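# Place yellow sponge on the blue-foam desk or tote

## Task

Find the desk that holds a blue foam block and set the yellow sponge on that desk's surface itself, not on top of any item there; if no desk in the room has a blue foam block, drop the sponge into the tote near the door so that none of it sticks out past the tote's rim. The foam blocks must stay in their original spots and orientation, nothing new may end up on the floor, the cartons must remain standing on their desks, and the robot must not tip over or finish leaning. The result only counts if it holds without the robot supporting anything.

## Robot and tools

Robot: a Hello Robot Stretch 4 with one arm. It has an omni-wheel base, a lift riding on a mast, an arm that telescopes straight forward, a three-joint wrist (yaw, pitch, roll) and a two-finger gripper. It stands about 1.6 m tall; the base rim lies within 0.23 m of the base origin. Loose objects may occasionally get nudged by something else in the scene.

Frames: the base frame sits on the floor below the base centre, x ahead, y to the left, z up. hand_pose, the point between the open fingertips, is reported in this frame and may be somewhat off. The odometry frame is where the base frame was when the scene began. base_odometry heading runs -3.142 to 3.142, positive to the left, and comes from wheel turns only, so slipping shows up as motion. If turned_by_wheels and turned_by_imu disagree by more than roughly 0.1 rad, the base likely bumped or slipped, and the heading error is about their difference.

execute_actions: argument actions is a list holding one action, or empty to just read state and pictures. Argument cameras chooses images from head_camera, head_left_camera, head_right_camera, wrist_camera or all (null/omitted means all, [] means none). An action contains base and/or joints, optionally pace and contact_limits; alternatively only end_of_arm. All motions in one action start at once.
- base: one command only, each a relative move from where the base last reported itself. translate_m: straight drive in metres, forward positive, -2 to 2. strafe_m: sideways in metres, left positive, -2 to 2. rotate_rad: turn in place in radians, counter-clockwise (left) positive, -3.2 to 3.2.
- joints: absolute targets keyed by name. lift_m 0 to 1.2 m (tolerance 0.004); arm_m extension 0 to 0.55 m (0.004); wrist_yaw_rad -1.134 to 4.276 (0 points ahead, positive left, 3.14 tucked back, past 3.4 the arm may block it; 0.02); wrist_pitch_rad -1.117 to 4.259 (0 level, 1.57 pointing down; 0.05); wrist_roll_rad -1.117 to 4.259 (0 keeps fingers level, positive turns clockwise seen from behind; 0.02); gripper_m -0.038 to 0.141, the fingertip gap in metres, negative means fingers press together (0.004). Targets past a range are clipped and reported; unknown keys or other bad values reject the whole call with no motion.
- pace: "slow", "default", "fast" or "max"; base speeds 0.1/0.3/0.4/0.6 m/s and 1/2/3/4 rad/s. With lift_m above 0.2 the base is slowed further, to 0.3 m/s and 1 rad/s at lift_m 1.2. Any action is capped at 15 s.
- contact_limits: only arm_m, 0 (gentlest) to 0.75 (firmest), 0.5 if omitted; exceeding it stops the arm.
- end_of_arm: "enable_torque" restores wrist or gripper motors that shut off.
A joint or base omitted from an action may still be driving toward its previous target without the statuses showing it. After a reported stop, the remaining execute_actions, wait and finished_scene calls in that same reply are skipped.

To unfold the wrist at the outset, send lift_m 0.4 with wrist_yaw_rad 0 together.

wait: seconds from 0 to 10; commands nothing, returns state and images. zoom_image: camera plus region [x0, y0, x1, y1] in pixels from the top-left, at most 504 by 504, on that camera's latest full image. read_manual: returns only licence text. finished_scene: pass scene (an integer); it ends the scene for good and reports success, so call it only once the goal is stable.

Result lines: base_status and joint_status tell how each motion ended: done (for the base, wheels turned the full amount even if slipping), off_target (stopped short, may still push), contact_stop_at_<key> (hit something; that part releases its target and holds, but lift, arm or wheels go slack, so a lift can sag and a base may roll), limit_stop_at_<name>, time_out, torque_fault. limit_stop_at_tilt means a lean over 6 degrees; lift, arm and wheels go slack and ignore commands until the lean drops. limit_stop_at_own_body means self-collision was blocked; move away from the body, and note it tends to happen with pitch below -0.2 and roll below -0.4 or above 4. on_its_own lists things this call did not command; "held at" there is a target, not a position. lidar_m: 12 ranges in metres, 30-degree sectors, first straight ahead then counter-clockwise (4th left, 7th back, 10th right); "-" means nothing seen or closer than 0.25 m; it covers about 0.15 m up to robot height, so tabletops appear, and it can miss glass, thin legs and things behind. wrist_depth_mm: 7x7 grid of median depths, 100 to 2000 mm, top-left first. base_tilt in degrees, forward and right positive, with a fixed bias up to about 1.5. motor_effort: percent of maximum, positive toward larger joint values, peak in brackets, each with a fixed bias and noise; effort outside rest range suggests contact or a load, and a held load in a level gripper pulls wrist_pitch_rad effort away from 0. Wheel efforts are positive for turning right.

Gripping: command gripper_m smaller than the object's width; going smaller squeezes harder and pulls the item toward the wrist, opening pushes it out. The gripper reading and done do not prove a grasp; at commands of 0 or above a firm grip appears as a clear gripper_m effort change. If fingertips jam on a surface beneath, raise the lift.

Avoid: dropping, slamming or pushing hard; shoving the gripper into things with base or arm moves (wrist torque_fault); turning or driving with over 1 kg held and arm_m above 0.2, especially fast; sustained pushes with the gripper high or a high contact limit, which can tip the robot; disturbing the foam blocks or cartons; leaving items on the floor. The simulation keeps running while you compose replies, with the robot holding its last command. Camera calibration (intrinsics and base-to-camera transforms) is given and is only approximately right, worse for the wrist camera when the arm is extended.

Each tool is called after "Request:" as a command line: name --argument value for each argument, lists and objects as JSON in quotes; but a table of rows of numbers goes row by row, as --pt "numbers of a row", without its own name.

## Session

Request:
execute_actions --actions '[]'

Scene clock: 0.00 s.
base_odometry: x=+0.000 y=+0.000 heading=+0.000 (m, m, rad; odometry frame)
turned_by_wheels: +0.000 (rad since the last result)
turned_by_imu: +0.000 (rad since the last result)
base_tilt: forward=-0.3 right=-0.3 (deg)
lidar_m: 2.24 1.34 1.61 2.26 1.45 1.42 2.14 1.01 1.02 1.15 1.71 1.68
base_status: not commanded
joint_positions: lift_m=+0.210 arm_m=+0.002 wrist_yaw_rad=+3.098 wrist_pitch_rad=-0.011 wrist_roll_rad=-0.013 gripper_m=+0.057
joint_status: not commanded
motor_effort: lift_m=+19 arm_m=+0 wrist_yaw_rad=+0 wrist_pitch_rad=-6 wrist_roll_rad=+0 gripper_m=-8 wheel_0=+0 wheel_1=+0 wheel_2=+0 (%)
hand_pose: x=-0.1118 y=+0.0998 z=+0.3917 quat_wxyz=(+0.022, +0.006, -0.007, +1.000) (m; base frame)
wrist_depth_mm: - 137 - - - 1464 1255 / - 137 - - - 1618 1708 / 110 138 - - - - 1808 / 135 156 - - - - 1863 / 1576 1921 - - - - 1808 / 1281 1366 195 1281 198 1281 1229 / 976 917 976 - 917 866 904
pictures: head_camera, head_left_camera, head_right_camera, wrist_camera
Images, in order (width x height): head_camera 420x560, head_left_camera 420x672, head_right_camera 420x672, wrist_camera 616x392.

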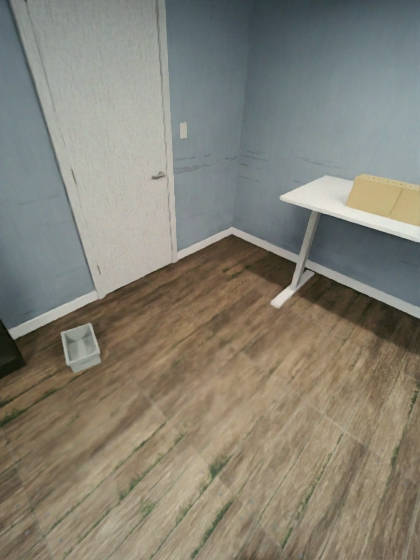

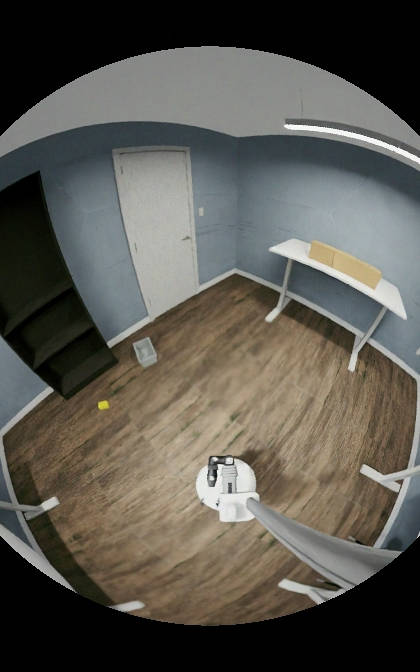

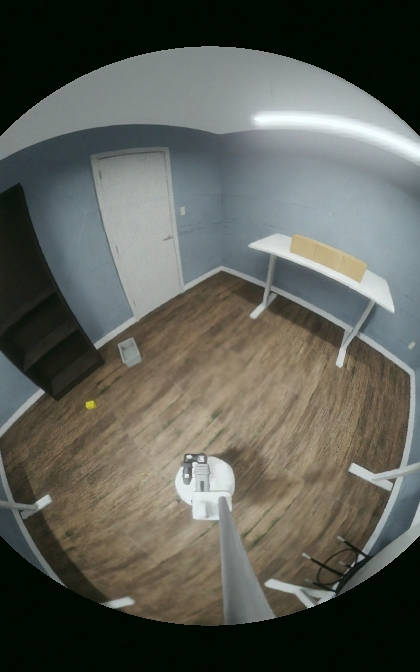

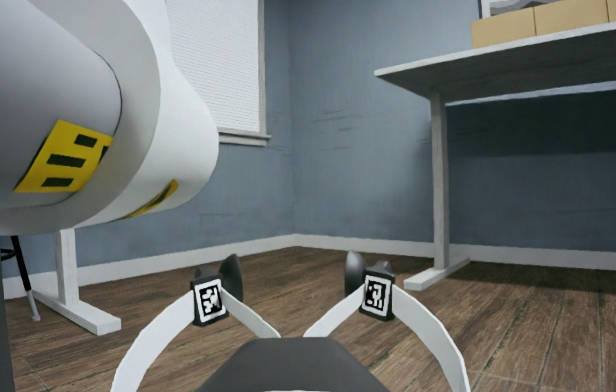

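Request:
execute_actions --actions '[{"base":{"rotate_rad":1.165},"joints":{"lift_m":0.4,"wrist_yaw_rad":0,"gripper_m":0.13},"pace":"fast"}]'

Request:
execute_actions --actions '[{"base":{"translate_m":0.8},"joints":{"wrist_pitch_rad":1.57,"arm_m":0.2},"pace":"fast"}]'

Scene clock: 7.63 s.
base_odometry: x=+0.000 y=+0.000 heading=+1.165 (m, m, rad; odometry frame)
turned_by_wheels: +1.165 (rad since the last result)
turned_by_imu: +1.178 (rad since the last result)
base_tilt: forward=-0.3 right=-0.3 (deg)
lidar_m: 1.63 1.59 1.42 1.43 1.15 0.99 1.00 1.27 1.71 1.73 2.12 1.34
base_status: done
joint_positions: lift_m=+0.400 arm_m=+0.002 wrist_yaw_rad=+0.001 wrist_pitch_rad=-0.011 wrist_roll_rad=-0.013 gripper_m=+0.130
joint_status: all done
motor_effort: lift_m=+23(24) arm_m=+0(0) wrist_yaw_rad=-2(13) wrist_pitch_rad=-6(7) wrist_roll_rad=+0(0) gripper_m=-3(4) wheel_0=-1(8) wheel_1=+0(10) wheel_2=-1(8) (%)
hand_pose: x=+0.4612 y=-0.0873 z=+0.5811 quat_wxyz=(+1.000, -0.007, -0.006, +0.000) (m; base frame)
wrist_depth_mm: - - 1863 1708 1576 1499 1464 / - - 1863 1708 1537 1537 1430 / - - 1863 1708 1576 1499 1464 / - - 1863 1708 1618 1537 1430 / - - 1921 1708 1576 1537 1430 / 1921 1618 1661 1661 1366 1537 1464 / 1366 1308 1397 - 1336 1205 1160
pictures: head_camera, head_left_camera, head_right_camera, wrist_camera
camera_calibration (this result's frames):
wrist_camera: T_world_to_cam=[[-0.0260205, -0.999211, -0.0299894, -0.0598345], [-0.00568637, 0.030147, -0.999529, 0.636642], [0.999645, -0.0258378, -0.00646633, -0.233343], [0, 0, 0, 1]] pos_world=[0.235324, -0.0850092, 0.633039]
Images, in order (width x height): head_camera 420x560, head_left_camera 420x672, head_right_camera 420x672, wrist_camera 616x392.

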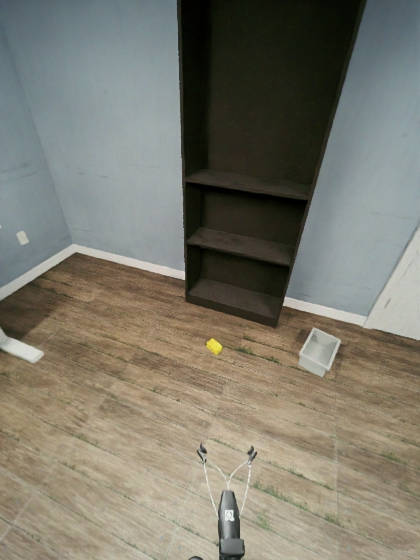

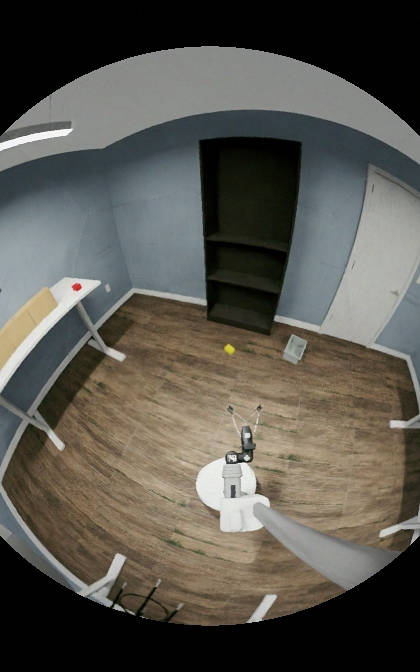

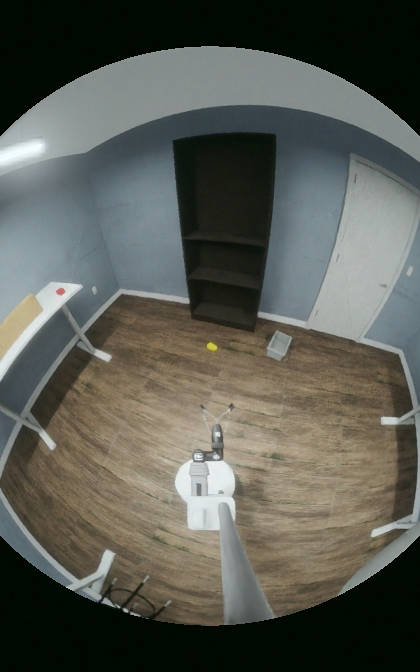

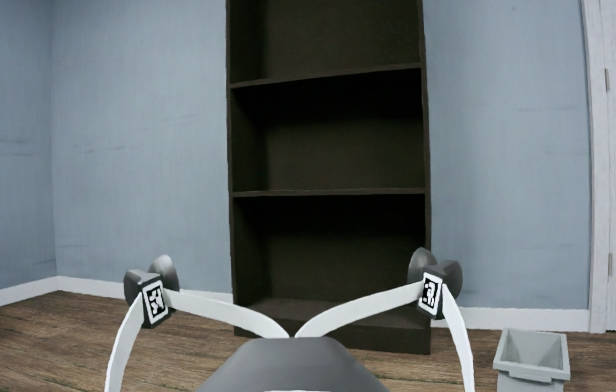

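Scene clock: 10.93 s.
base_odometry: x=+0.316 y=+0.735 heading=+1.165 (m, m, rad; odometry frame)
turned_by_wheels: +0.000 (rad since the last result)
turned_by_imu: +0.001 (rad since the last result)
base_tilt: forward=-0.4 right=-0.3 (deg)
lidar_m: 0.89 1.47 1.14 1.16 1.47 1.75 1.97 2.24 1.96 1.98 0.74 0.87
base_status: done
joint_positions: lift_m=+0.400 arm_m=+0.198 wrist_yaw_rad=+0.000 wrist_pitch_rad=+1.570 wrist_roll_rad=-0.013 gripper_m=+0.130
joint_status: all done
motor_effort: lift_m=+23(23) arm_m=+8(10) wrist_yaw_rad=-1(3) wrist_pitch_rad=+1(4) wrist_roll_rad=-1(0) gripper_m=-6(1) wheel_0=+1(8) wheel_1=+1(7) wheel_2=+2(9) (%)
hand_pose: x=+0.3697 y=-0.0874 z=+0.2893 quat_wxyz=(+0.707, -0.005, +0.707, +0.005) (m; base frame)
wrist_depth_mm: 492 492 496 504 504 508 512 / 492 496 500 462 512 512 512 / 496 496 504 504 508 512 517 / 500 500 508 508 512 521 521 / 496 504 508 512 517 521 521 / 504 504 508 512 517 521 525 / 508 508 512 - 521 521 530
pictures: head_camera, head_left_camera, head_right_camera, wrist_camera
camera_calibration (this result's frames):
wrist_camera: T_world_to_cam=[[-0.0296718, -0.999198, 0.0268966, -0.086238], [-0.999418, 0.03011, 0.0160378, 0.417987], [-0.0168347, -0.0264051, -0.99951, 0.519289], [0, 0, 0, 1]] pos_world=[0.423927, -0.0850426, 0.514651]
Images, in order (width x height): head_camera 420x560, head_left_camera 420x672, head_right_camera 420x672, wrist_camera 616x392.

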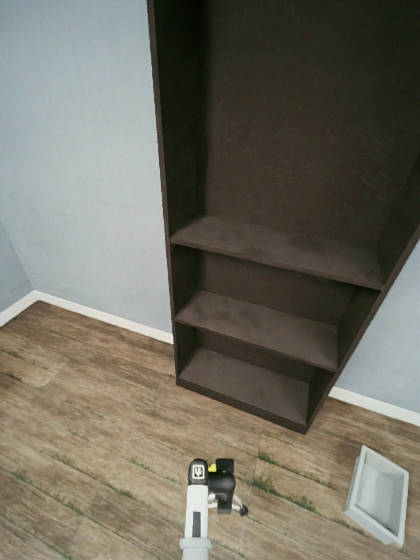

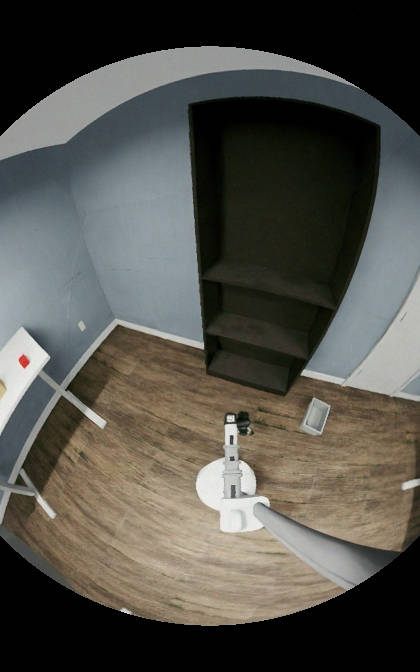

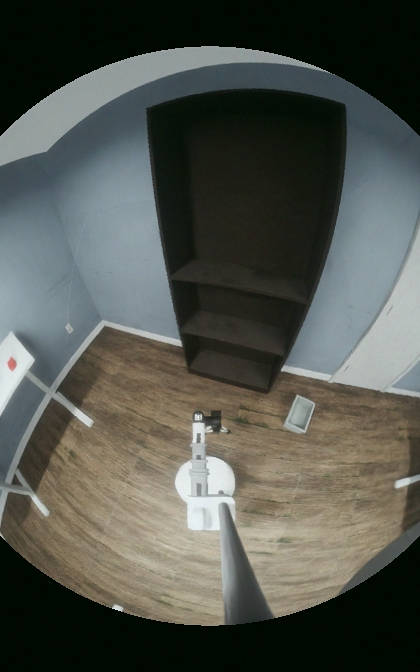

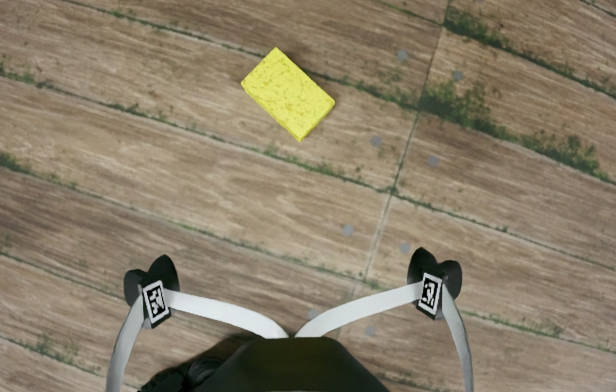

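Request:
execute_actions --actions '[{"joints":{"wrist_roll_rad":-0.82,"arm_m":0.372,"lift_m":0.2,"gripper_m":0.11},"pace":"fast"}]' --cameras '["wrist_camera","head_camera"]'

Scene clock: 15.63 s.
base_odometry: x=+0.316 y=+0.735 heading=+1.165 (m, m, rad; odometry frame)
turned_by_wheels: +0.000 (rad since the last result)
turned_by_imu: +0.001 (rad since the last result)
base_tilt: forward=-0.4 right=-0.3 (deg)
lidar_m: 0.91 1.49 1.13 1.17 1.46 1.76 1.96 2.27 1.97 1.97 0.77 0.88
base_status: not commanded
joint_positions: lift_m=+0.200 arm_m=+0.370 wrist_yaw_rad=+0.000 wrist_pitch_rad=+1.570 wrist_roll_rad=-0.820 gripper_m=+0.110
joint_status: all done
motor_effort: lift_m=+14(18) arm_m=+9(10) wrist_yaw_rad=-1(0) wrist_pitch_rad=+0(1) wrist_roll_rad=+0(4) gripper_m=-1(0) wheel_0=+1(1) wheel_1=+2(2) wheel_2=+2(2) (%)
hand_pose: x=+0.5417 y=-0.0874 z=+0.0901 quat_wxyz=(+0.649, -0.282, +0.648, +0.282) (m; base frame)
wrist_depth_mm: 303 304 304 306 306 309 310 / 304 304 307 307 307 310 312 / 304 307 309 309 310 310 312 / 307 307 309 309 310 314 315 / 309 309 310 267 312 315 315 / 309 310 266 268 200 317 317 / 310 312 312 - 315 317 319
pictures: head_camera, wrist_camera
camera_calibration (this result's frames):
wrist_camera: T_world_to_cam=[[0.700754, -0.712865, 0.0276857, -0.446457], [-0.71336, -0.700608, 0.0162855, 0.37422], [0.00778746, -0.031162, -0.999484, 0.309293], [0, 0, 0, 1]] pos_world=[0.577402, -0.0464437, 0.3154]
Images, in order (width x height): head_camera 420x560, wrist_camera 616x392.

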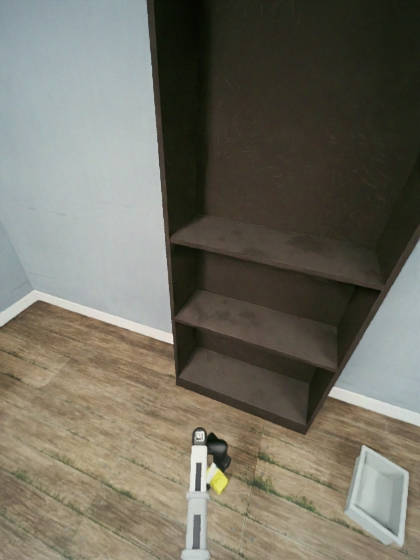

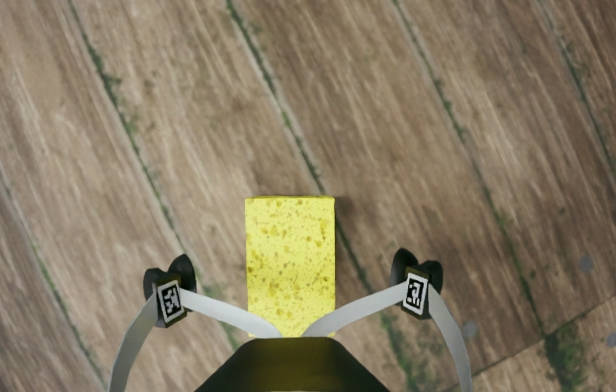

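Request:
execute_actions --actions '[{"joints":{"lift_m":0.145}}]' --cameras '[]'

Request:
execute_actions --actions '[{"joints":{"gripper_m":0.02}}]' --cameras '["wrist_camera"]'

Request:
execute_actions --actions '[{"base":{"rotate_rad":1.9},"joints":{"lift_m":1.1,"arm_m":0.05,"wrist_roll_rad":0},"pace":"fast"}]'

Scene clock: 20.63 s.
base_odometry: x=+0.316 y=+0.735 heading=+1.165 (m, m, rad; odometry frame)
turned_by_wheels: +0.000 (rad since the last result)
turned_by_imu: +0.001 (rad since the last result)
base_tilt: forward=-0.3 right=-0.3 (deg)
lidar_m: 0.90 1.46 1.12 1.15 1.44 1.76 1.94 2.26 1.96 1.99 0.80 0.87
base_status: not commanded
joint_positions: lift_m=+0.145 arm_m=+0.370 wrist_yaw_rad=+0.000 wrist_pitch_rad=+1.570 wrist_roll_rad=-0.820 gripper_m=+0.110
joint_status: all done
motor_effort: lift_m=+13(14) arm_m=+9(9) wrist_yaw_rad=-2(1) wrist_pitch_rad=+1(1) wrist_roll_rad=-2(1) gripper_m=-1(1) wheel_0=+1(1) wheel_1=+2(2) wheel_2=+2(2) (%)
hand_pose: x=+0.5417 y=-0.0874 z=+0.0352 quat_wxyz=(+0.649, -0.282, +0.648, +0.282) (m; base frame)
wrist_depth_mm: 250 251 251 252 253 254 - / 250 251 253 253 254 256 257 / 251 252 253 255 256 256 257 / 253 254 254 255 257 258 260 / 254 255 256 212 257 259 260 / 255 255 213 213 201 260 260 / 256 257 258 - 260 263 263
pictures: none
No camera images: the call's "cameras" was empty. Leave "cameras" out to get every camera's image.

Scene clock: 22.37 s.
base_odometry: x=+0.316 y=+0.735 heading=+1.165 (m, m, rad; odometry frame)
turned_by_wheels: +0.000 (rad since the last result)
turned_by_imu: +0.001 (rad since the last result)
base_tilt: forward=-0.2 right=-0.3 (deg)
lidar_m: 0.89 1.49 1.14 1.16 1.48 1.76 1.96 2.26 1.95 1.97 0.77 0.87
base_status: not commanded
joint_positions: lift_m=+0.145 arm_m=+0.370 wrist_yaw_rad=+0.000 wrist_pitch_rad=+1.570 wrist_roll_rad=-0.820 gripper_m=+0.021
joint_status: all done
motor_effort: lift_m=+14(13) arm_m=+9(9) wrist_yaw_rad=-1(1) wrist_pitch_rad=+1(1) wrist_roll_rad=-1(1) gripper_m=-25(25) wheel_0=+1(1) wheel_1=+1(2) wheel_2=+2(2) (%)
hand_pose: x=+0.5417 y=-0.0874 z=+0.0352 quat_wxyz=(+0.649, -0.282, +0.648, +0.282) (m; base frame)
wrist_depth_mm: 249 251 251 252 254 255 - / 250 252 253 254 256 256 255 / 252 252 253 254 256 256 257 / 252 254 254 255 257 257 259 / 254 255 255 200 258 259 260 / 256 256 200 202 187 260 262 / 256 257 258 - 260 262 263
pictures: wrist_camera
camera_calibration (this result's frames):
wrist_camera: T_world_to_cam=[[0.700755, -0.712865, 0.0276736, -0.444933], [-0.71336, -0.700608, 0.0162977, 0.375112], [0.00777031, -0.031162, -0.999484, 0.254375], [0, 0, 0, 1]] pos_world=[0.577402, -0.0464437, 0.260443]
Images, in order (width x height): wrist_camera 616x392.

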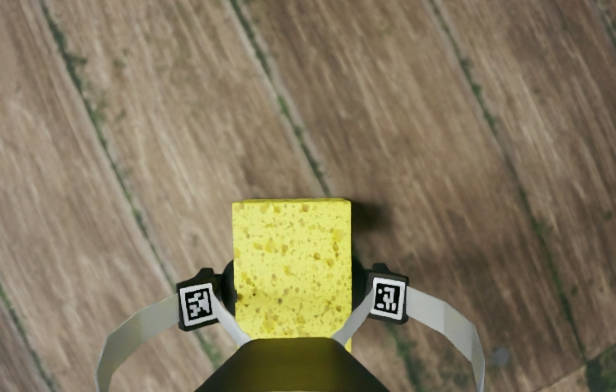

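Scene clock: 25.83 s.
base_odometry: x=+0.316 y=+0.735 heading=+3.065 (m, m, rad; odometry frame)
turned_by_wheels: +1.900 (rad since the last result)
turned_by_imu: +1.920 (rad since the last result)
base_tilt: forward=-0.3 right=-0.3 (deg)
lidar_m: 1.25 1.78 1.75 1.94 2.00 1.96 1.52 0.92 0.87 0.99 1.18 1.14
base_status: done
joint_positions: lift_m=+1.100 arm_m=+0.052 wrist_yaw_rad=+0.000 wrist_pitch_rad=+1.570 wrist_roll_rad=+0.000 gripper_m=+0.021
joint_status: all done
motor_effort: lift_m=+24(21) arm_m=-9(11) wrist_yaw_rad=-1(3) wrist_pitch_rad=+0(1) wrist_roll_rad=+0(5) gripper_m=-27(22) wheel_0=-2(11) wheel_1=-1(10) wheel_2=-1(10) (%)
hand_pose: x=+0.2227 y=-0.0874 z=+0.9893 quat_wxyz=(+0.707, +0.000, +0.707, +0.000) (m; base frame)
wrist_depth_mm: 1160 1182 1160 1205 1182 1182 1205 / 1160 1182 1160 1182 1205 1205 1182 / 1160 1182 1182 1182 1205 1229 1229 / 1160 1205 1182 1205 1205 1205 1229 / 1182 1182 976 200 1229 1229 1229 / 1182 1205 200 201 187 1229 1229 / 1182 1182 1205 - 1229 1229 1160
pictures: head_camera, head_left_camera, head_right_camera, wrist_camera
camera_calibration (this result's frames):
wrist_camera: T_world_to_cam=[[-0.0426116, -0.99873, 0.0268964, -0.106505], [-0.998939, 0.0430607, 0.0163438, 0.260562], [-0.0174812, -0.0261714, -0.999505, 1.21661], [0, 0, 0, 1]] pos_world=[0.277015, -0.0857489, 1.21461]
Images, in order (width x height): head_camera 420x560, head_left_camera 420x672, head_right_camera 420x672, wrist_camera 616x392.

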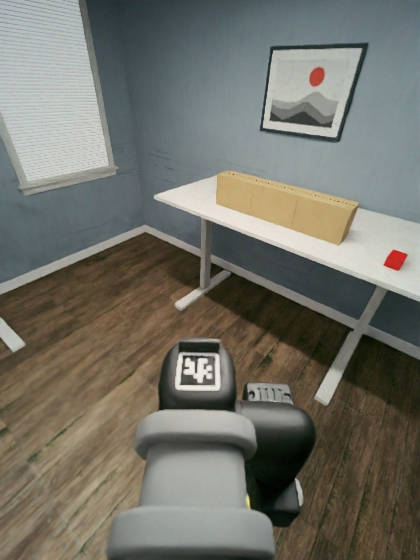

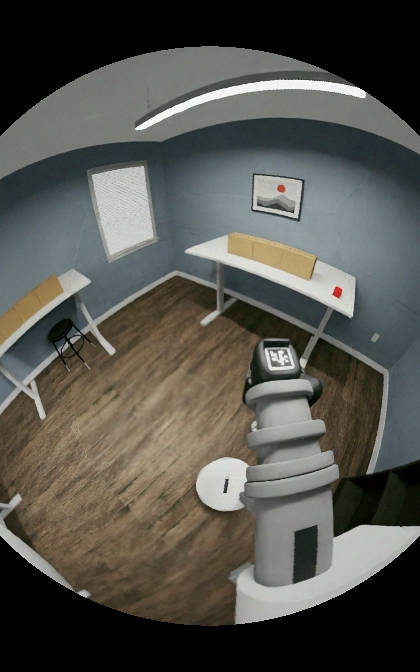

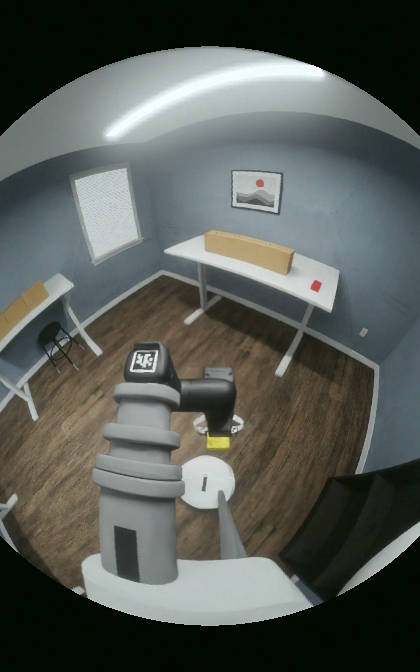

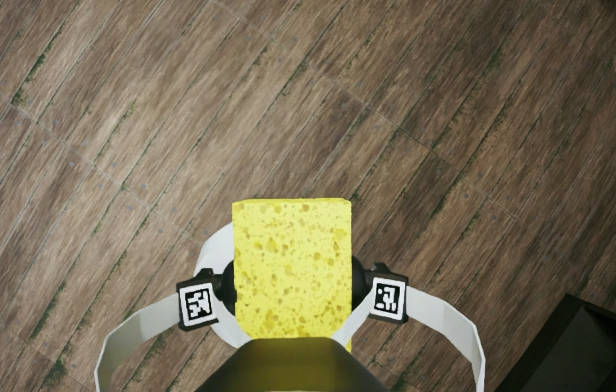

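Request:
execute_actions --actions '[{"base":{"rotate_rad":0.45},"joints":{"lift_m":0.3,"arm_m":0.0,"wrist_pitch_rad":0.3,"wrist_yaw_rad":2.6},"pace":"max"}]' --cameras '["head_camera"]'

Request:
execute_actions --actions '[{"base":{"translate_m":2.0},"pace":"max"}]'

Scene clock: 40.60 s.
base_odometry: x=+0.316 y=+0.735 heading=-2.769 (m, m, rad; odometry frame)
turned_by_wheels: +0.449 (rad since the last result)
turned_by_imu: +0.455 (rad since the last result)
base_tilt: forward=-0.3 right=-0.3 (deg)
lidar_m: 2.61 1.75 1.84 2.00 1.96 0.83 0.91 0.88 0.98 1.84 1.14 1.22
base_status: done
joint_positions: lift_m=+0.300 arm_m=+0.003 wrist_yaw_rad=+2.600 wrist_pitch_rad=+0.302 wrist_roll_rad=+0.000 gripper_m=+0.021
joint_status: all done
joint sent to its limit — the command would take arm_m past its lower limit, so that joint was sent only as far as its limit.
motor_effort: lift_m=+14(21) arm_m=-9(12) wrist_yaw_rad=+0(4) wrist_pitch_rad=-7(11) wrist_roll_rad=+1(0) gripper_m=-28(27) wheel_0=-4(6) wheel_1=-4(6) wheel_2=-4(7) (%)
hand_pose: x=-0.0167 y=+0.2169 z=+0.3926 quat_wxyz=(+0.265, -0.145, +0.040, +0.953) (m; base frame)
wrist_depth_mm: 1205 1430 1808 - - - - / 1205 1464 1863 - - - - / 1255 1499 1983 - - - - / 1281 1430 1576 1576 1499 1499 1430 / 1118 960 1025 200 1060 1060 1008 / 842 788 200 202 188 788 778 / 699 647 691 - 683 647 654
pictures: head_camera
Images, in order (width x height): head_camera 420x560.

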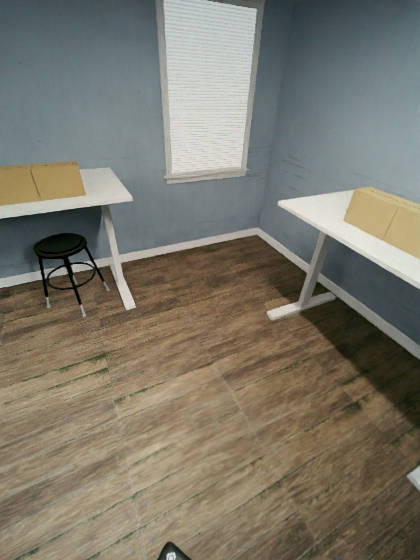

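Scene clock: 45.60 s.
base_odometry: x=-1.547 y=+0.007 heading=-2.769 (m, m, rad; odometry frame)
turned_by_wheels: +0.000 (rad since the last result)
turned_by_imu: +0.003 (rad since the last result)
base_tilt: forward=-0.3 right=-0.4 (deg)
lidar_m: 0.74 0.72 0.69 0.53 0.50 3.02 2.99 1.01 0.52 0.62 1.09 0.98
base_status: done
joint_positions: lift_m=+0.300 arm_m=+0.003 wrist_yaw_rad=+2.600 wrist_pitch_rad=+0.302 wrist_roll_rad=+0.000 gripper_m=+0.021
joint_status: not commanded
motor_effort: lift_m=+14(14) arm_m=-9(9) wrist_yaw_rad=+0(0) wrist_pitch_rad=-7(7) wrist_roll_rad=+0(0) gripper_m=-28(26) wheel_0=+0(9) wheel_1=+1(7) wheel_2=+3(19) (%)
hand_pose: x=-0.0167 y=+0.2169 z=+0.3926 quat_wxyz=(+0.265, -0.145, +0.040, +0.953) (m; base frame)
wrist_depth_mm: - - - - - - 1366 / - - - - - - - / - - - - - - 1537 / 1618 1576 1537 1537 1499 1397 1308 / 1098 1098 1025 201 1078 1042 1008 / 831 809 200 202 187 798 768 / 691 640 683 - 683 634 609
pictures: head_camera, head_left_camera, head_right_camera, wrist_camera
camera_calibration (this result's frames):
wrist_camera: T_world_to_cam=[[0.548015, 0.83582, -0.0329315, -0.161303], [0.246532, -0.199012, -0.948481, 0.470214], [-0.799314, 0.511663, -0.315117, 0.225556], [0, 0, 0, 1]] pos_world=[0.152764, 0.11299, 0.511754]
Images, in order (width x height): head_camera 420x560, head_left_camera 420x672, head_right_camera 420x672, wrist_camera 616x392.

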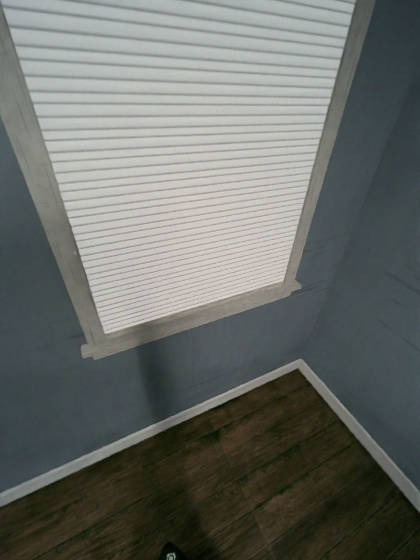

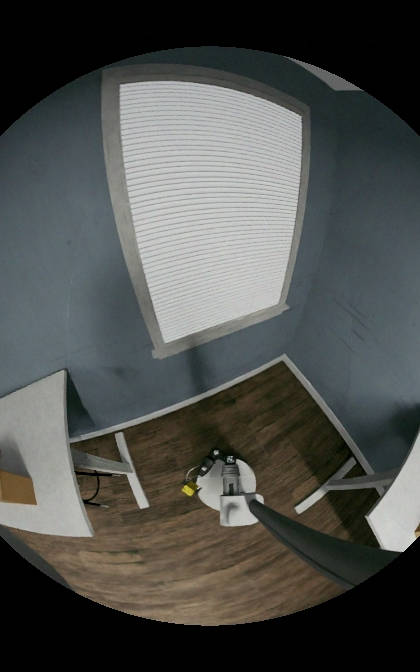

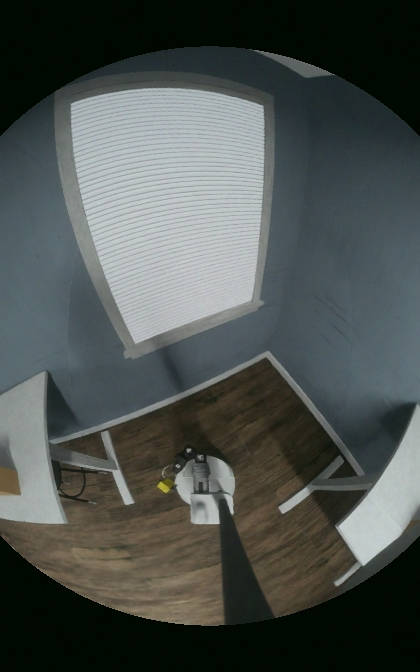

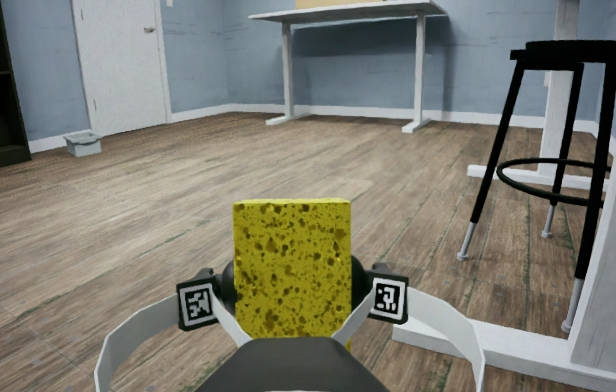

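Request:
execute_actions --actions '[{"base":{"translate_m":0.35},"pace":"max"}]' --cameras '[]'

Request:
execute_actions --actions '[{"base":{"rotate_rad":2.0},"pace":"fast"}]'

Scene clock: 49.43 s.
base_odometry: x=-1.873 y=-0.120 heading=-2.769 (m, m, rad; odometry frame)
turned_by_wheels: +0.000 (rad since the last result)
turned_by_imu: +0.001 (rad since the last result)
base_tilt: forward=-0.3 right=-0.2 (deg)
lidar_m: 0.43 0.39 0.44 0.69 0.66 0.70 3.32 0.70 0.76 0.94 0.94 0.55
base_status: done
joint_positions: lift_m=+0.300 arm_m=+0.003 wrist_yaw_rad=+2.600 wrist_pitch_rad=+0.302 wrist_roll_rad=+0.000 gripper_m=+0.021
joint_status: not commanded
motor_effort: lift_m=+14(14) arm_m=-9(8) wrist_yaw_rad=+0(1) wrist_pitch_rad=-7(8) wrist_roll_rad=+0(0) gripper_m=-25(26) wheel_0=+0(9) wheel_1=+0(9) wheel_2=+3(13) (%)
hand_pose: x=-0.0167 y=+0.2169 z=+0.3926 quat_wxyz=(+0.265, -0.145, +0.040, +0.953) (m; base frame)
wrist_depth_mm: - - - - - 866 - / - - - - - 931 - / - - - - - 1098 - / 1618 1618 1537 1537 1397 1366 1430 / 1098 1098 1025 200 946 991 1025 / 831 798 200 202 187 768 732 / 691 654 683 - 691 647 654
pictures: none
No camera images: the call's "cameras" was empty. Leave "cameras" out to get every camera's image.

Scene clock: 51.37 s.
base_odometry: x=-1.873 y=-0.120 heading=-0.769 (m, m, rad; odometry frame)
turned_by_wheels: +2.000 (rad since the last result)
turned_by_imu: +2.021 (rad since the last result)
base_tilt: forward=-0.2 right=-0.4 (deg)
lidar_m: 0.66 0.70 3.17 0.80 0.71 1.00 0.94 0.63 0.43 0.39 0.42 0.64
base_status: done
joint_positions: lift_m=+0.300 arm_m=+0.003 wrist_yaw_rad=+2.600 wrist_pitch_rad=+0.302 wrist_roll_rad=+0.000 gripper_m=+0.021
joint_status: not commanded
motor_effort: lift_m=+15(14) arm_m=-9(9) wrist_yaw_rad=-1(0) wrist_pitch_rad=-7(7) wrist_roll_rad=+0(0) gripper_m=-24(25) wheel_0=+2(9) wheel_1=+2(8) wheel_2=-1(10) (%)
hand_pose: x=-0.0167 y=+0.2169 z=+0.3926 quat_wxyz=(+0.265, -0.145, +0.040, +0.953) (m; base frame)
wrist_depth_mm: 866 960 1098 1255 1397 1921 - / 878 991 1138 1336 1576 - - / 917 1025 1182 1366 1661 - - / 946 1060 1205 1366 1366 1499 1430 / 960 1042 1025 200 1025 1042 1025 / 842 809 200 201 187 788 778 / 699 640 691 - 683 654 654
pictures: head_camera, head_left_camera, head_right_camera, wrist_camera
camera_calibration (this result's frames):
wrist_camera: T_world_to_cam=[[0.548015, 0.83582, -0.0329356, -0.161306], [0.24653, -0.199015, -0.948481, 0.470212], [-0.799314, 0.511662, -0.315118, 0.225564], [0, 0, 0, 1]] pos_world=[0.152774, 0.11299, 0.511754]
Images, in order (width x height): head_camera 420x560, head_left_camera 420x672, head_right_camera 420x672, wrist_camera 616x392.

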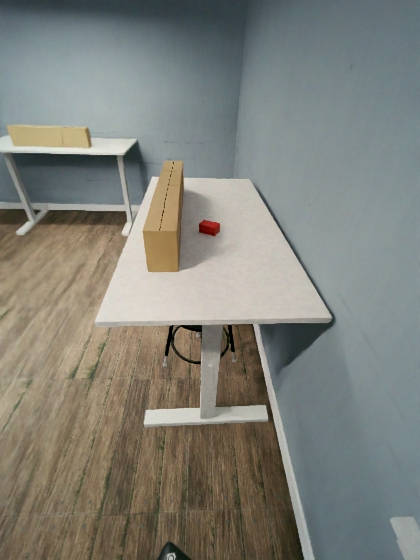

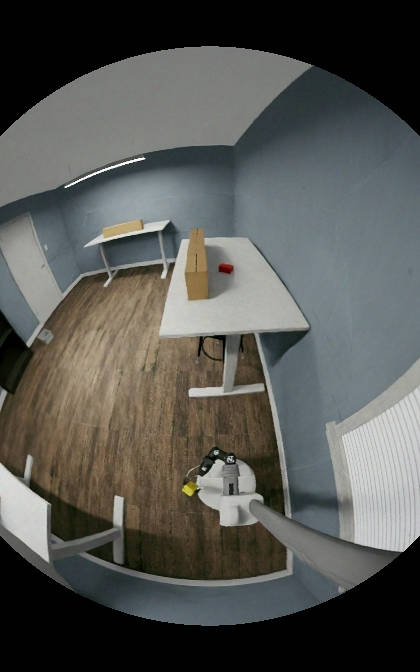

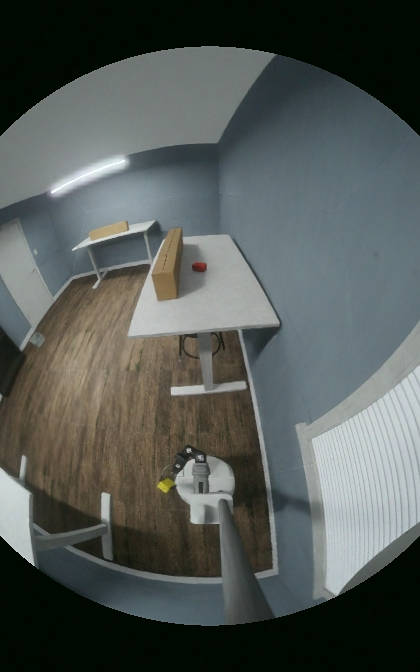

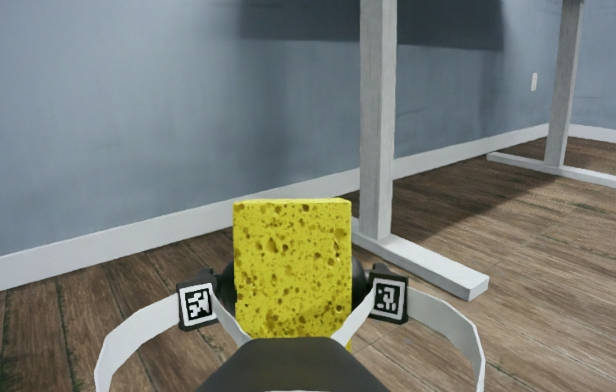

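This one only has red. Next I'll check behind desk A.

Request:
execute_actions --actions '[{"base":{"translate_m":-0.55},"pace":"max"}]' --cameras '[]'

Request:
execute_actions --actions '[{"base":{"rotate_rad":1.57},"pace":"fast"}]' --cameras '["head_camera","head_left_camera"]'

Scene clock: 56.07 s.
base_odometry: x=-2.269 y=+0.262 heading=-0.769 (m, m, rad; odometry frame)
turned_by_wheels: +0.000 (rad since the last result)
turned_by_imu: +0.001 (rad since the last result)
base_tilt: forward=-0.3 right=-0.3 (deg)
lidar_m: 1.20 1.27 0.74 0.66 0.62 0.43 0.41 0.43 0.44 0.42 0.43 0.62
base_status: done
joint_positions: lift_m=+0.300 arm_m=+0.003 wrist_yaw_rad=+2.600 wrist_pitch_rad=+0.302 wrist_roll_rad=+0.000 gripper_m=+0.021
joint_status: not commanded
motor_effort: lift_m=+15(15) arm_m=-9(9) wrist_yaw_rad=+0(0) wrist_pitch_rad=-7(7) wrist_roll_rad=+0(1) gripper_m=-24(25) wheel_0=+0(10) wheel_1=+0(6) wheel_2=-3(17) (%)
hand_pose: x=-0.0167 y=+0.2169 z=+0.3926 quat_wxyz=(+0.265, -0.145, +0.040, +0.953) (m; base frame)
wrist_depth_mm: 452 500 569 668 788 976 1229 / 462 512 591 691 820 1042 1336 / 473 535 621 723 866 1118 1430 / 492 554 627 699 917 1182 1336 / 504 574 627 200 931 1042 904 / 525 564 200 202 187 768 668 / 544 591 668 - 683 647 647
pictures: none
No camera images: the call's "cameras" was empty. Leave "cameras" out to get every camera's image.

Scene clock: 57.80 s.
base_odometry: x=-2.269 y=+0.262 heading=+0.801 (m, m, rad; odometry frame)
turned_by_wheels: +1.570 (rad since the last result)
turned_by_imu: +1.586 (rad since the last result)
base_tilt: forward=-0.3 right=-0.2 (deg)
lidar_m: 0.68 0.60 0.41 0.39 0.43 0.43 0.43 0.44 0.62 1.22 1.25 0.71
base_status: done
joint_positions: lift_m=+0.300 arm_m=+0.003 wrist_yaw_rad=+2.600 wrist_pitch_rad=+0.302 wrist_roll_rad=+0.000 gripper_m=+0.021
joint_status: not commanded
motor_effort: lift_m=+15(15) arm_m=-9(9) wrist_yaw_rad=-1(0) wrist_pitch_rad=-7(7) wrist_roll_rad=+0(0) gripper_m=-22(25) wheel_0=-1(9) wheel_1=+0(10) wheel_2=-2(13) (%)
hand_pose: x=-0.0167 y=+0.2169 z=+0.3926 quat_wxyz=(+0.265, -0.145, +0.040, +0.953) (m; base frame)
wrist_depth_mm: 496 549 609 473 368 296 - / 508 569 634 496 382 307 267 / 521 585 668 530 402 319 276 / 544 615 691 496 418 332 286 / 559 634 699 200 415 343 293 / 580 621 200 202 188 343 303 / 591 640 691 - 469 355 309
pictures: head_camera, head_left_camera
Images, in order (width x height): head_camera 420x560, head_left_camera 420x672.

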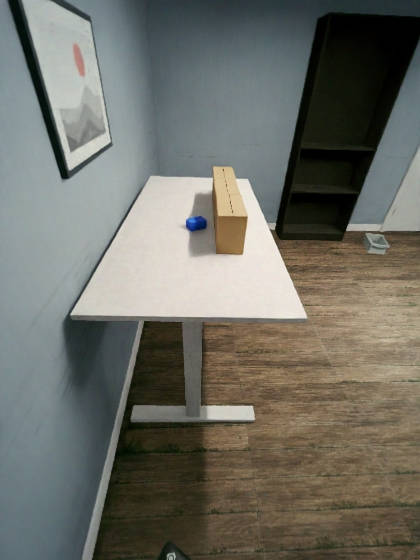

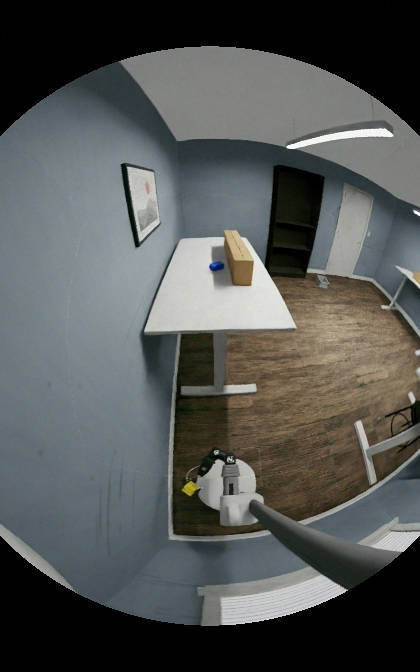

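Request:
execute_actions --actions '[{"joints":{"lift_m":1.2,"wrist_pitch_rad":1.57,"wrist_yaw_rad":0},"base":{"translate_m":0.2},"pace":"max"}]' --cameras '[]'

Request:
execute_actions --actions '[{"joints":{"arm_m":0.45},"pace":"fast"}]' --cameras '["wrist_camera","head_right_camera"]'

Scene clock: 67.00 s.
base_odometry: x=-2.129 y=+0.406 heading=+0.801 (m, m, rad; odometry frame)
turned_by_wheels: +0.000 (rad since the last result)
turned_by_imu: +0.002 (rad since the last result)
base_tilt: forward=-0.2 right=-0.2 (deg)
lidar_m: 0.47 0.50 0.45 0.41 0.43 0.58 0.63 0.64 0.90 1.20 3.67 0.50
base_status: done
joint_positions: lift_m=+1.200 arm_m=+0.003 wrist_yaw_rad=+0.000 wrist_pitch_rad=+1.570 wrist_roll_rad=+0.000 gripper_m=+0.021
joint_status: all done
motor_effort: lift_m=+23(24) arm_m=-8(8) wrist_yaw_rad=-1(10) wrist_pitch_rad=+0(5) wrist_roll_rad=+1(1) gripper_m=-29(24) wheel_0=-1(9) wheel_1=-1(9) wheel_2=+2(10) (%)
hand_pose: x=+0.1743 y=-0.0874 z=+1.0894 quat_wxyz=(+0.707, +0.000, +0.707, +0.000) (m; base frame)
wrist_depth_mm: 831 1229 1281 1281 1281 1308 1308 / 809 1205 1281 1255 1281 1308 1308 / 798 1182 1281 1281 1336 1308 1336 / 788 1182 1308 1281 1308 1308 1336 / 759 1118 1098 200 1308 1366 1336 / 741 931 200 202 187 1336 1336 / 741 960 1308 - 1336 1336 1366
pictures: none
No camera images: the call's "cameras" was empty. Leave "cameras" out to get every camera's image.

Scene clock: 69.00 s.
base_odometry: x=-2.129 y=+0.406 heading=+0.801 (m, m, rad; odometry frame)
turned_by_wheels: +0.000 (rad since the last result)
turned_by_imu: +0.001 (rad since the last result)
base_tilt: forward=-0.2 right=-0.3 (deg)
lidar_m: 0.48 0.51 0.44 0.40 0.42 0.58 0.61 0.67 0.89 1.22 3.65 0.50
base_status: not commanded
joint_positions: lift_m=+1.200 arm_m=+0.448 wrist_yaw_rad=+0.000 wrist_pitch_rad=+1.570 wrist_roll_rad=+0.000 gripper_m=+0.021
joint_status: all done
motor_effort: lift_m=+23(23) arm_m=+9(9) wrist_yaw_rad=-2(1) wrist_pitch_rad=+1(1) wrist_roll_rad=+0(0) gripper_m=-27(26) wheel_0=-1(1) wheel_1=+0(1) wheel_2=+2(2) (%)
hand_pose: x=+0.6197 y=-0.0874 z=+1.0894 quat_wxyz=(+0.707, +0.000, +0.707, +0.000) (m; base frame)
wrist_depth_mm: 345 347 351 355 355 359 1308 / 347 349 351 355 359 359 1308 / 347 351 353 357 359 362 1308 / 351 353 355 357 362 364 1336 / 353 355 359 200 364 366 1336 / 355 357 200 201 187 370 1336 / 357 359 362 - 1336 1366 1366
pictures: head_right_camera, wrist_camera
camera_calibration (this result's frames):
wrist_camera: T_world_to_cam=[[-0.042661, -0.998728, 0.0268861, -0.0922375], [-0.998941, 0.0431038, 0.0161074, 0.655761], [-0.0172458, -0.0261705, -0.999509, 1.32342], [0, 0, 0, 1]] pos_world=[0.673955, -0.0857513, 1.31469]
Images, in order (width x height): head_right_camera 420x672, wrist_camera 616x392.

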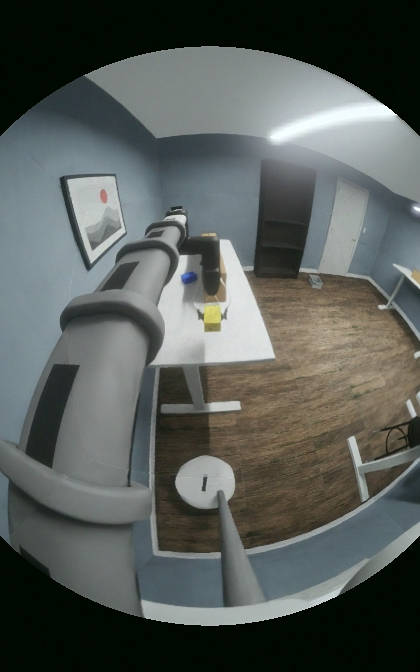

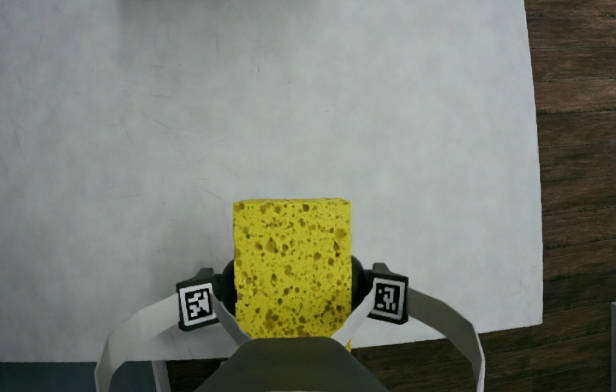

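Depth needs to go from 361 to 256, and I'll extend the arm a bit more.

Request:
execute_actions --actions '[{"joints":{"arm_m":0.5,"lift_m":1.097}}]' --cameras '[]'

Request:
execute_actions --actions '[{"joints":{"gripper_m":0.1}}]' --cameras '[]'

Request:
execute_actions --actions '[{"joints":{"lift_m":1.18},"pace":"fast"}]' --cameras '["wrist_camera","head_right_camera"]'

Scene clock: 73.63 s.
base_odometry: x=-2.129 y=+0.406 heading=+0.801 (m, m, rad; odometry frame)
turned_by_wheels: +0.000 (rad since the last result)
turned_by_imu: +0.001 (rad since the last result)
base_tilt: forward=-0.3 right=-0.3 (deg)
lidar_m: 0.48 0.52 0.44 0.40 0.45 0.59 0.61 0.68 0.92 1.21 3.64 0.51
base_status: not commanded
joint_positions: lift_m=+1.097 arm_m=+0.498 wrist_yaw_rad=+0.000 wrist_pitch_rad=+1.570 wrist_roll_rad=+0.000 gripper_m=+0.021
joint_status: all done
motor_effort: lift_m=+13(22) arm_m=+9(8) wrist_yaw_rad=-1(1) wrist_pitch_rad=+0(0) wrist_roll_rad=+0(0) gripper_m=-27(24) wheel_0=-1(1) wheel_1=+0(0) wheel_2=+2(2) (%)
hand_pose: x=+0.6696 y=-0.0874 z=+0.9872 quat_wxyz=(+0.707, +0.000, +0.707, +0.000) (m; base frame)
wrist_depth_mm: 247 249 251 253 255 256 - / 249 251 253 254 256 258 259 / 251 252 254 255 258 259 260 / 252 254 255 256 258 262 263 / 252 254 256 200 260 263 264 / 254 256 200 202 187 265 265 / 255 258 258 - 265 266 266
pictures: none
No camera images: the call's "cameras" was empty. Leave "cameras" out to get every camera's image.

Scene clock: 75.27 s.
base_odometry: x=-2.129 y=+0.406 heading=+0.801 (m, m, rad; odometry frame)
turned_by_wheels: +0.000 (rad since the last result)
turned_by_imu: +0.000 (rad since the last result)
base_tilt: forward=-0.4 right=-0.3 (deg)
lidar_m: 0.47 0.50 0.44 0.40 0.44 0.59 0.61 0.67 0.91 1.20 3.66 0.54
base_status: not commanded
joint_positions: lift_m=+1.097 arm_m=+0.498 wrist_yaw_rad=+0.000 wrist_pitch_rad=+1.570 wrist_roll_rad=+0.000 gripper_m=+0.100
joint_status: all done
motor_effort: lift_m=+13(13) arm_m=+9(9) wrist_yaw_rad=-1(2) wrist_pitch_rad=+0(0) wrist_roll_rad=+1(0) gripper_m=+3(28) wheel_0=-1(1) wheel_1=+0(1) wheel_2=+2(2) (%)
hand_pose: x=+0.6696 y=-0.0874 z=+0.9872 quat_wxyz=(+0.707, +0.000, +0.707, +0.000) (m; base frame)
wrist_depth_mm: 248 250 252 253 255 257 - / 250 251 253 255 256 257 260 / 250 252 254 256 257 259 260 / 252 253 256 257 259 259 263 / 253 255 256 213 260 263 264 / 254 255 214 215 216 265 266 / 256 257 259 - 265 266 267
pictures: none
No camera images: the call's "cameras" was empty. Leave "cameras" out to get every camera's image.

Scene clock: 76.37 s.
base_odometry: x=-2.129 y=+0.406 heading=+0.801 (m, m, rad; odometry frame)
turned_by_wheels: +0.000 (rad since the last result)
turned_by_imu: +0.000 (rad since the last result)
base_tilt: forward=-0.2 right=-0.4 (deg)
lidar_m: 0.48 0.51 0.43 0.41 0.42 0.59 0.61 0.67 0.90 1.19 3.61 0.53
base_status: not commanded
joint_positions: lift_m=+1.180 arm_m=+0.498 wrist_yaw_rad=+0.000 wrist_pitch_rad=+1.570 wrist_roll_rad=+0.000 gripper_m=+0.100
joint_status: all done
motor_effort: lift_m=+24(23) arm_m=+9(9) wrist_yaw_rad=-1(1) wrist_pitch_rad=+0(0) wrist_roll_rad=+0(0) gripper_m=-4(0) wheel_0=-1(1) wheel_1=+0(0) wheel_2=+2(2) (%)
hand_pose: x=+0.6696 y=-0.0874 z=+1.0693 quat_wxyz=(+0.707, +0.000, +0.707, +0.000) (m; base frame)
wrist_depth_mm: 327 329 330 334 336 340 1281 / 327 330 332 338 338 342 1281 / 330 332 336 338 340 342 820 / 332 334 338 336 340 343 820 / 334 338 338 296 343 345 831 / 336 338 296 297 216 349 831 / 338 338 342 - 347 349 842
pictures: head_right_camera, wrist_camera
camera_calibration (this result's frames):
wrist_camera: T_world_to_cam=[[-0.042758, -0.998723, 0.0268929, -0.0895105], [-0.998934, 0.0432049, 0.0162653, 0.705781], [-0.0174065, -0.0261688, -0.999506, 1.30433], [0, 0, 0, 1]] pos_world=[0.723905, -0.0857568, 1.29461]
Images, in order (width x height): head_right_camera 420x672, wrist_camera 616x392.

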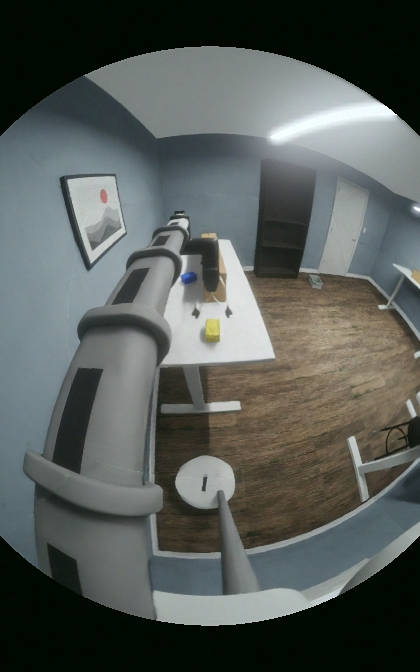

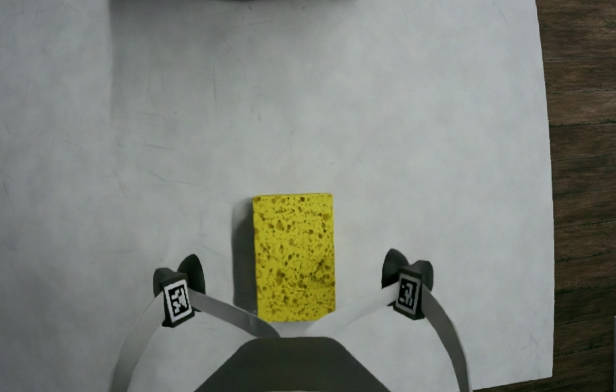

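Request:
finished_scene --scene 1

The scene is finished: the task was done.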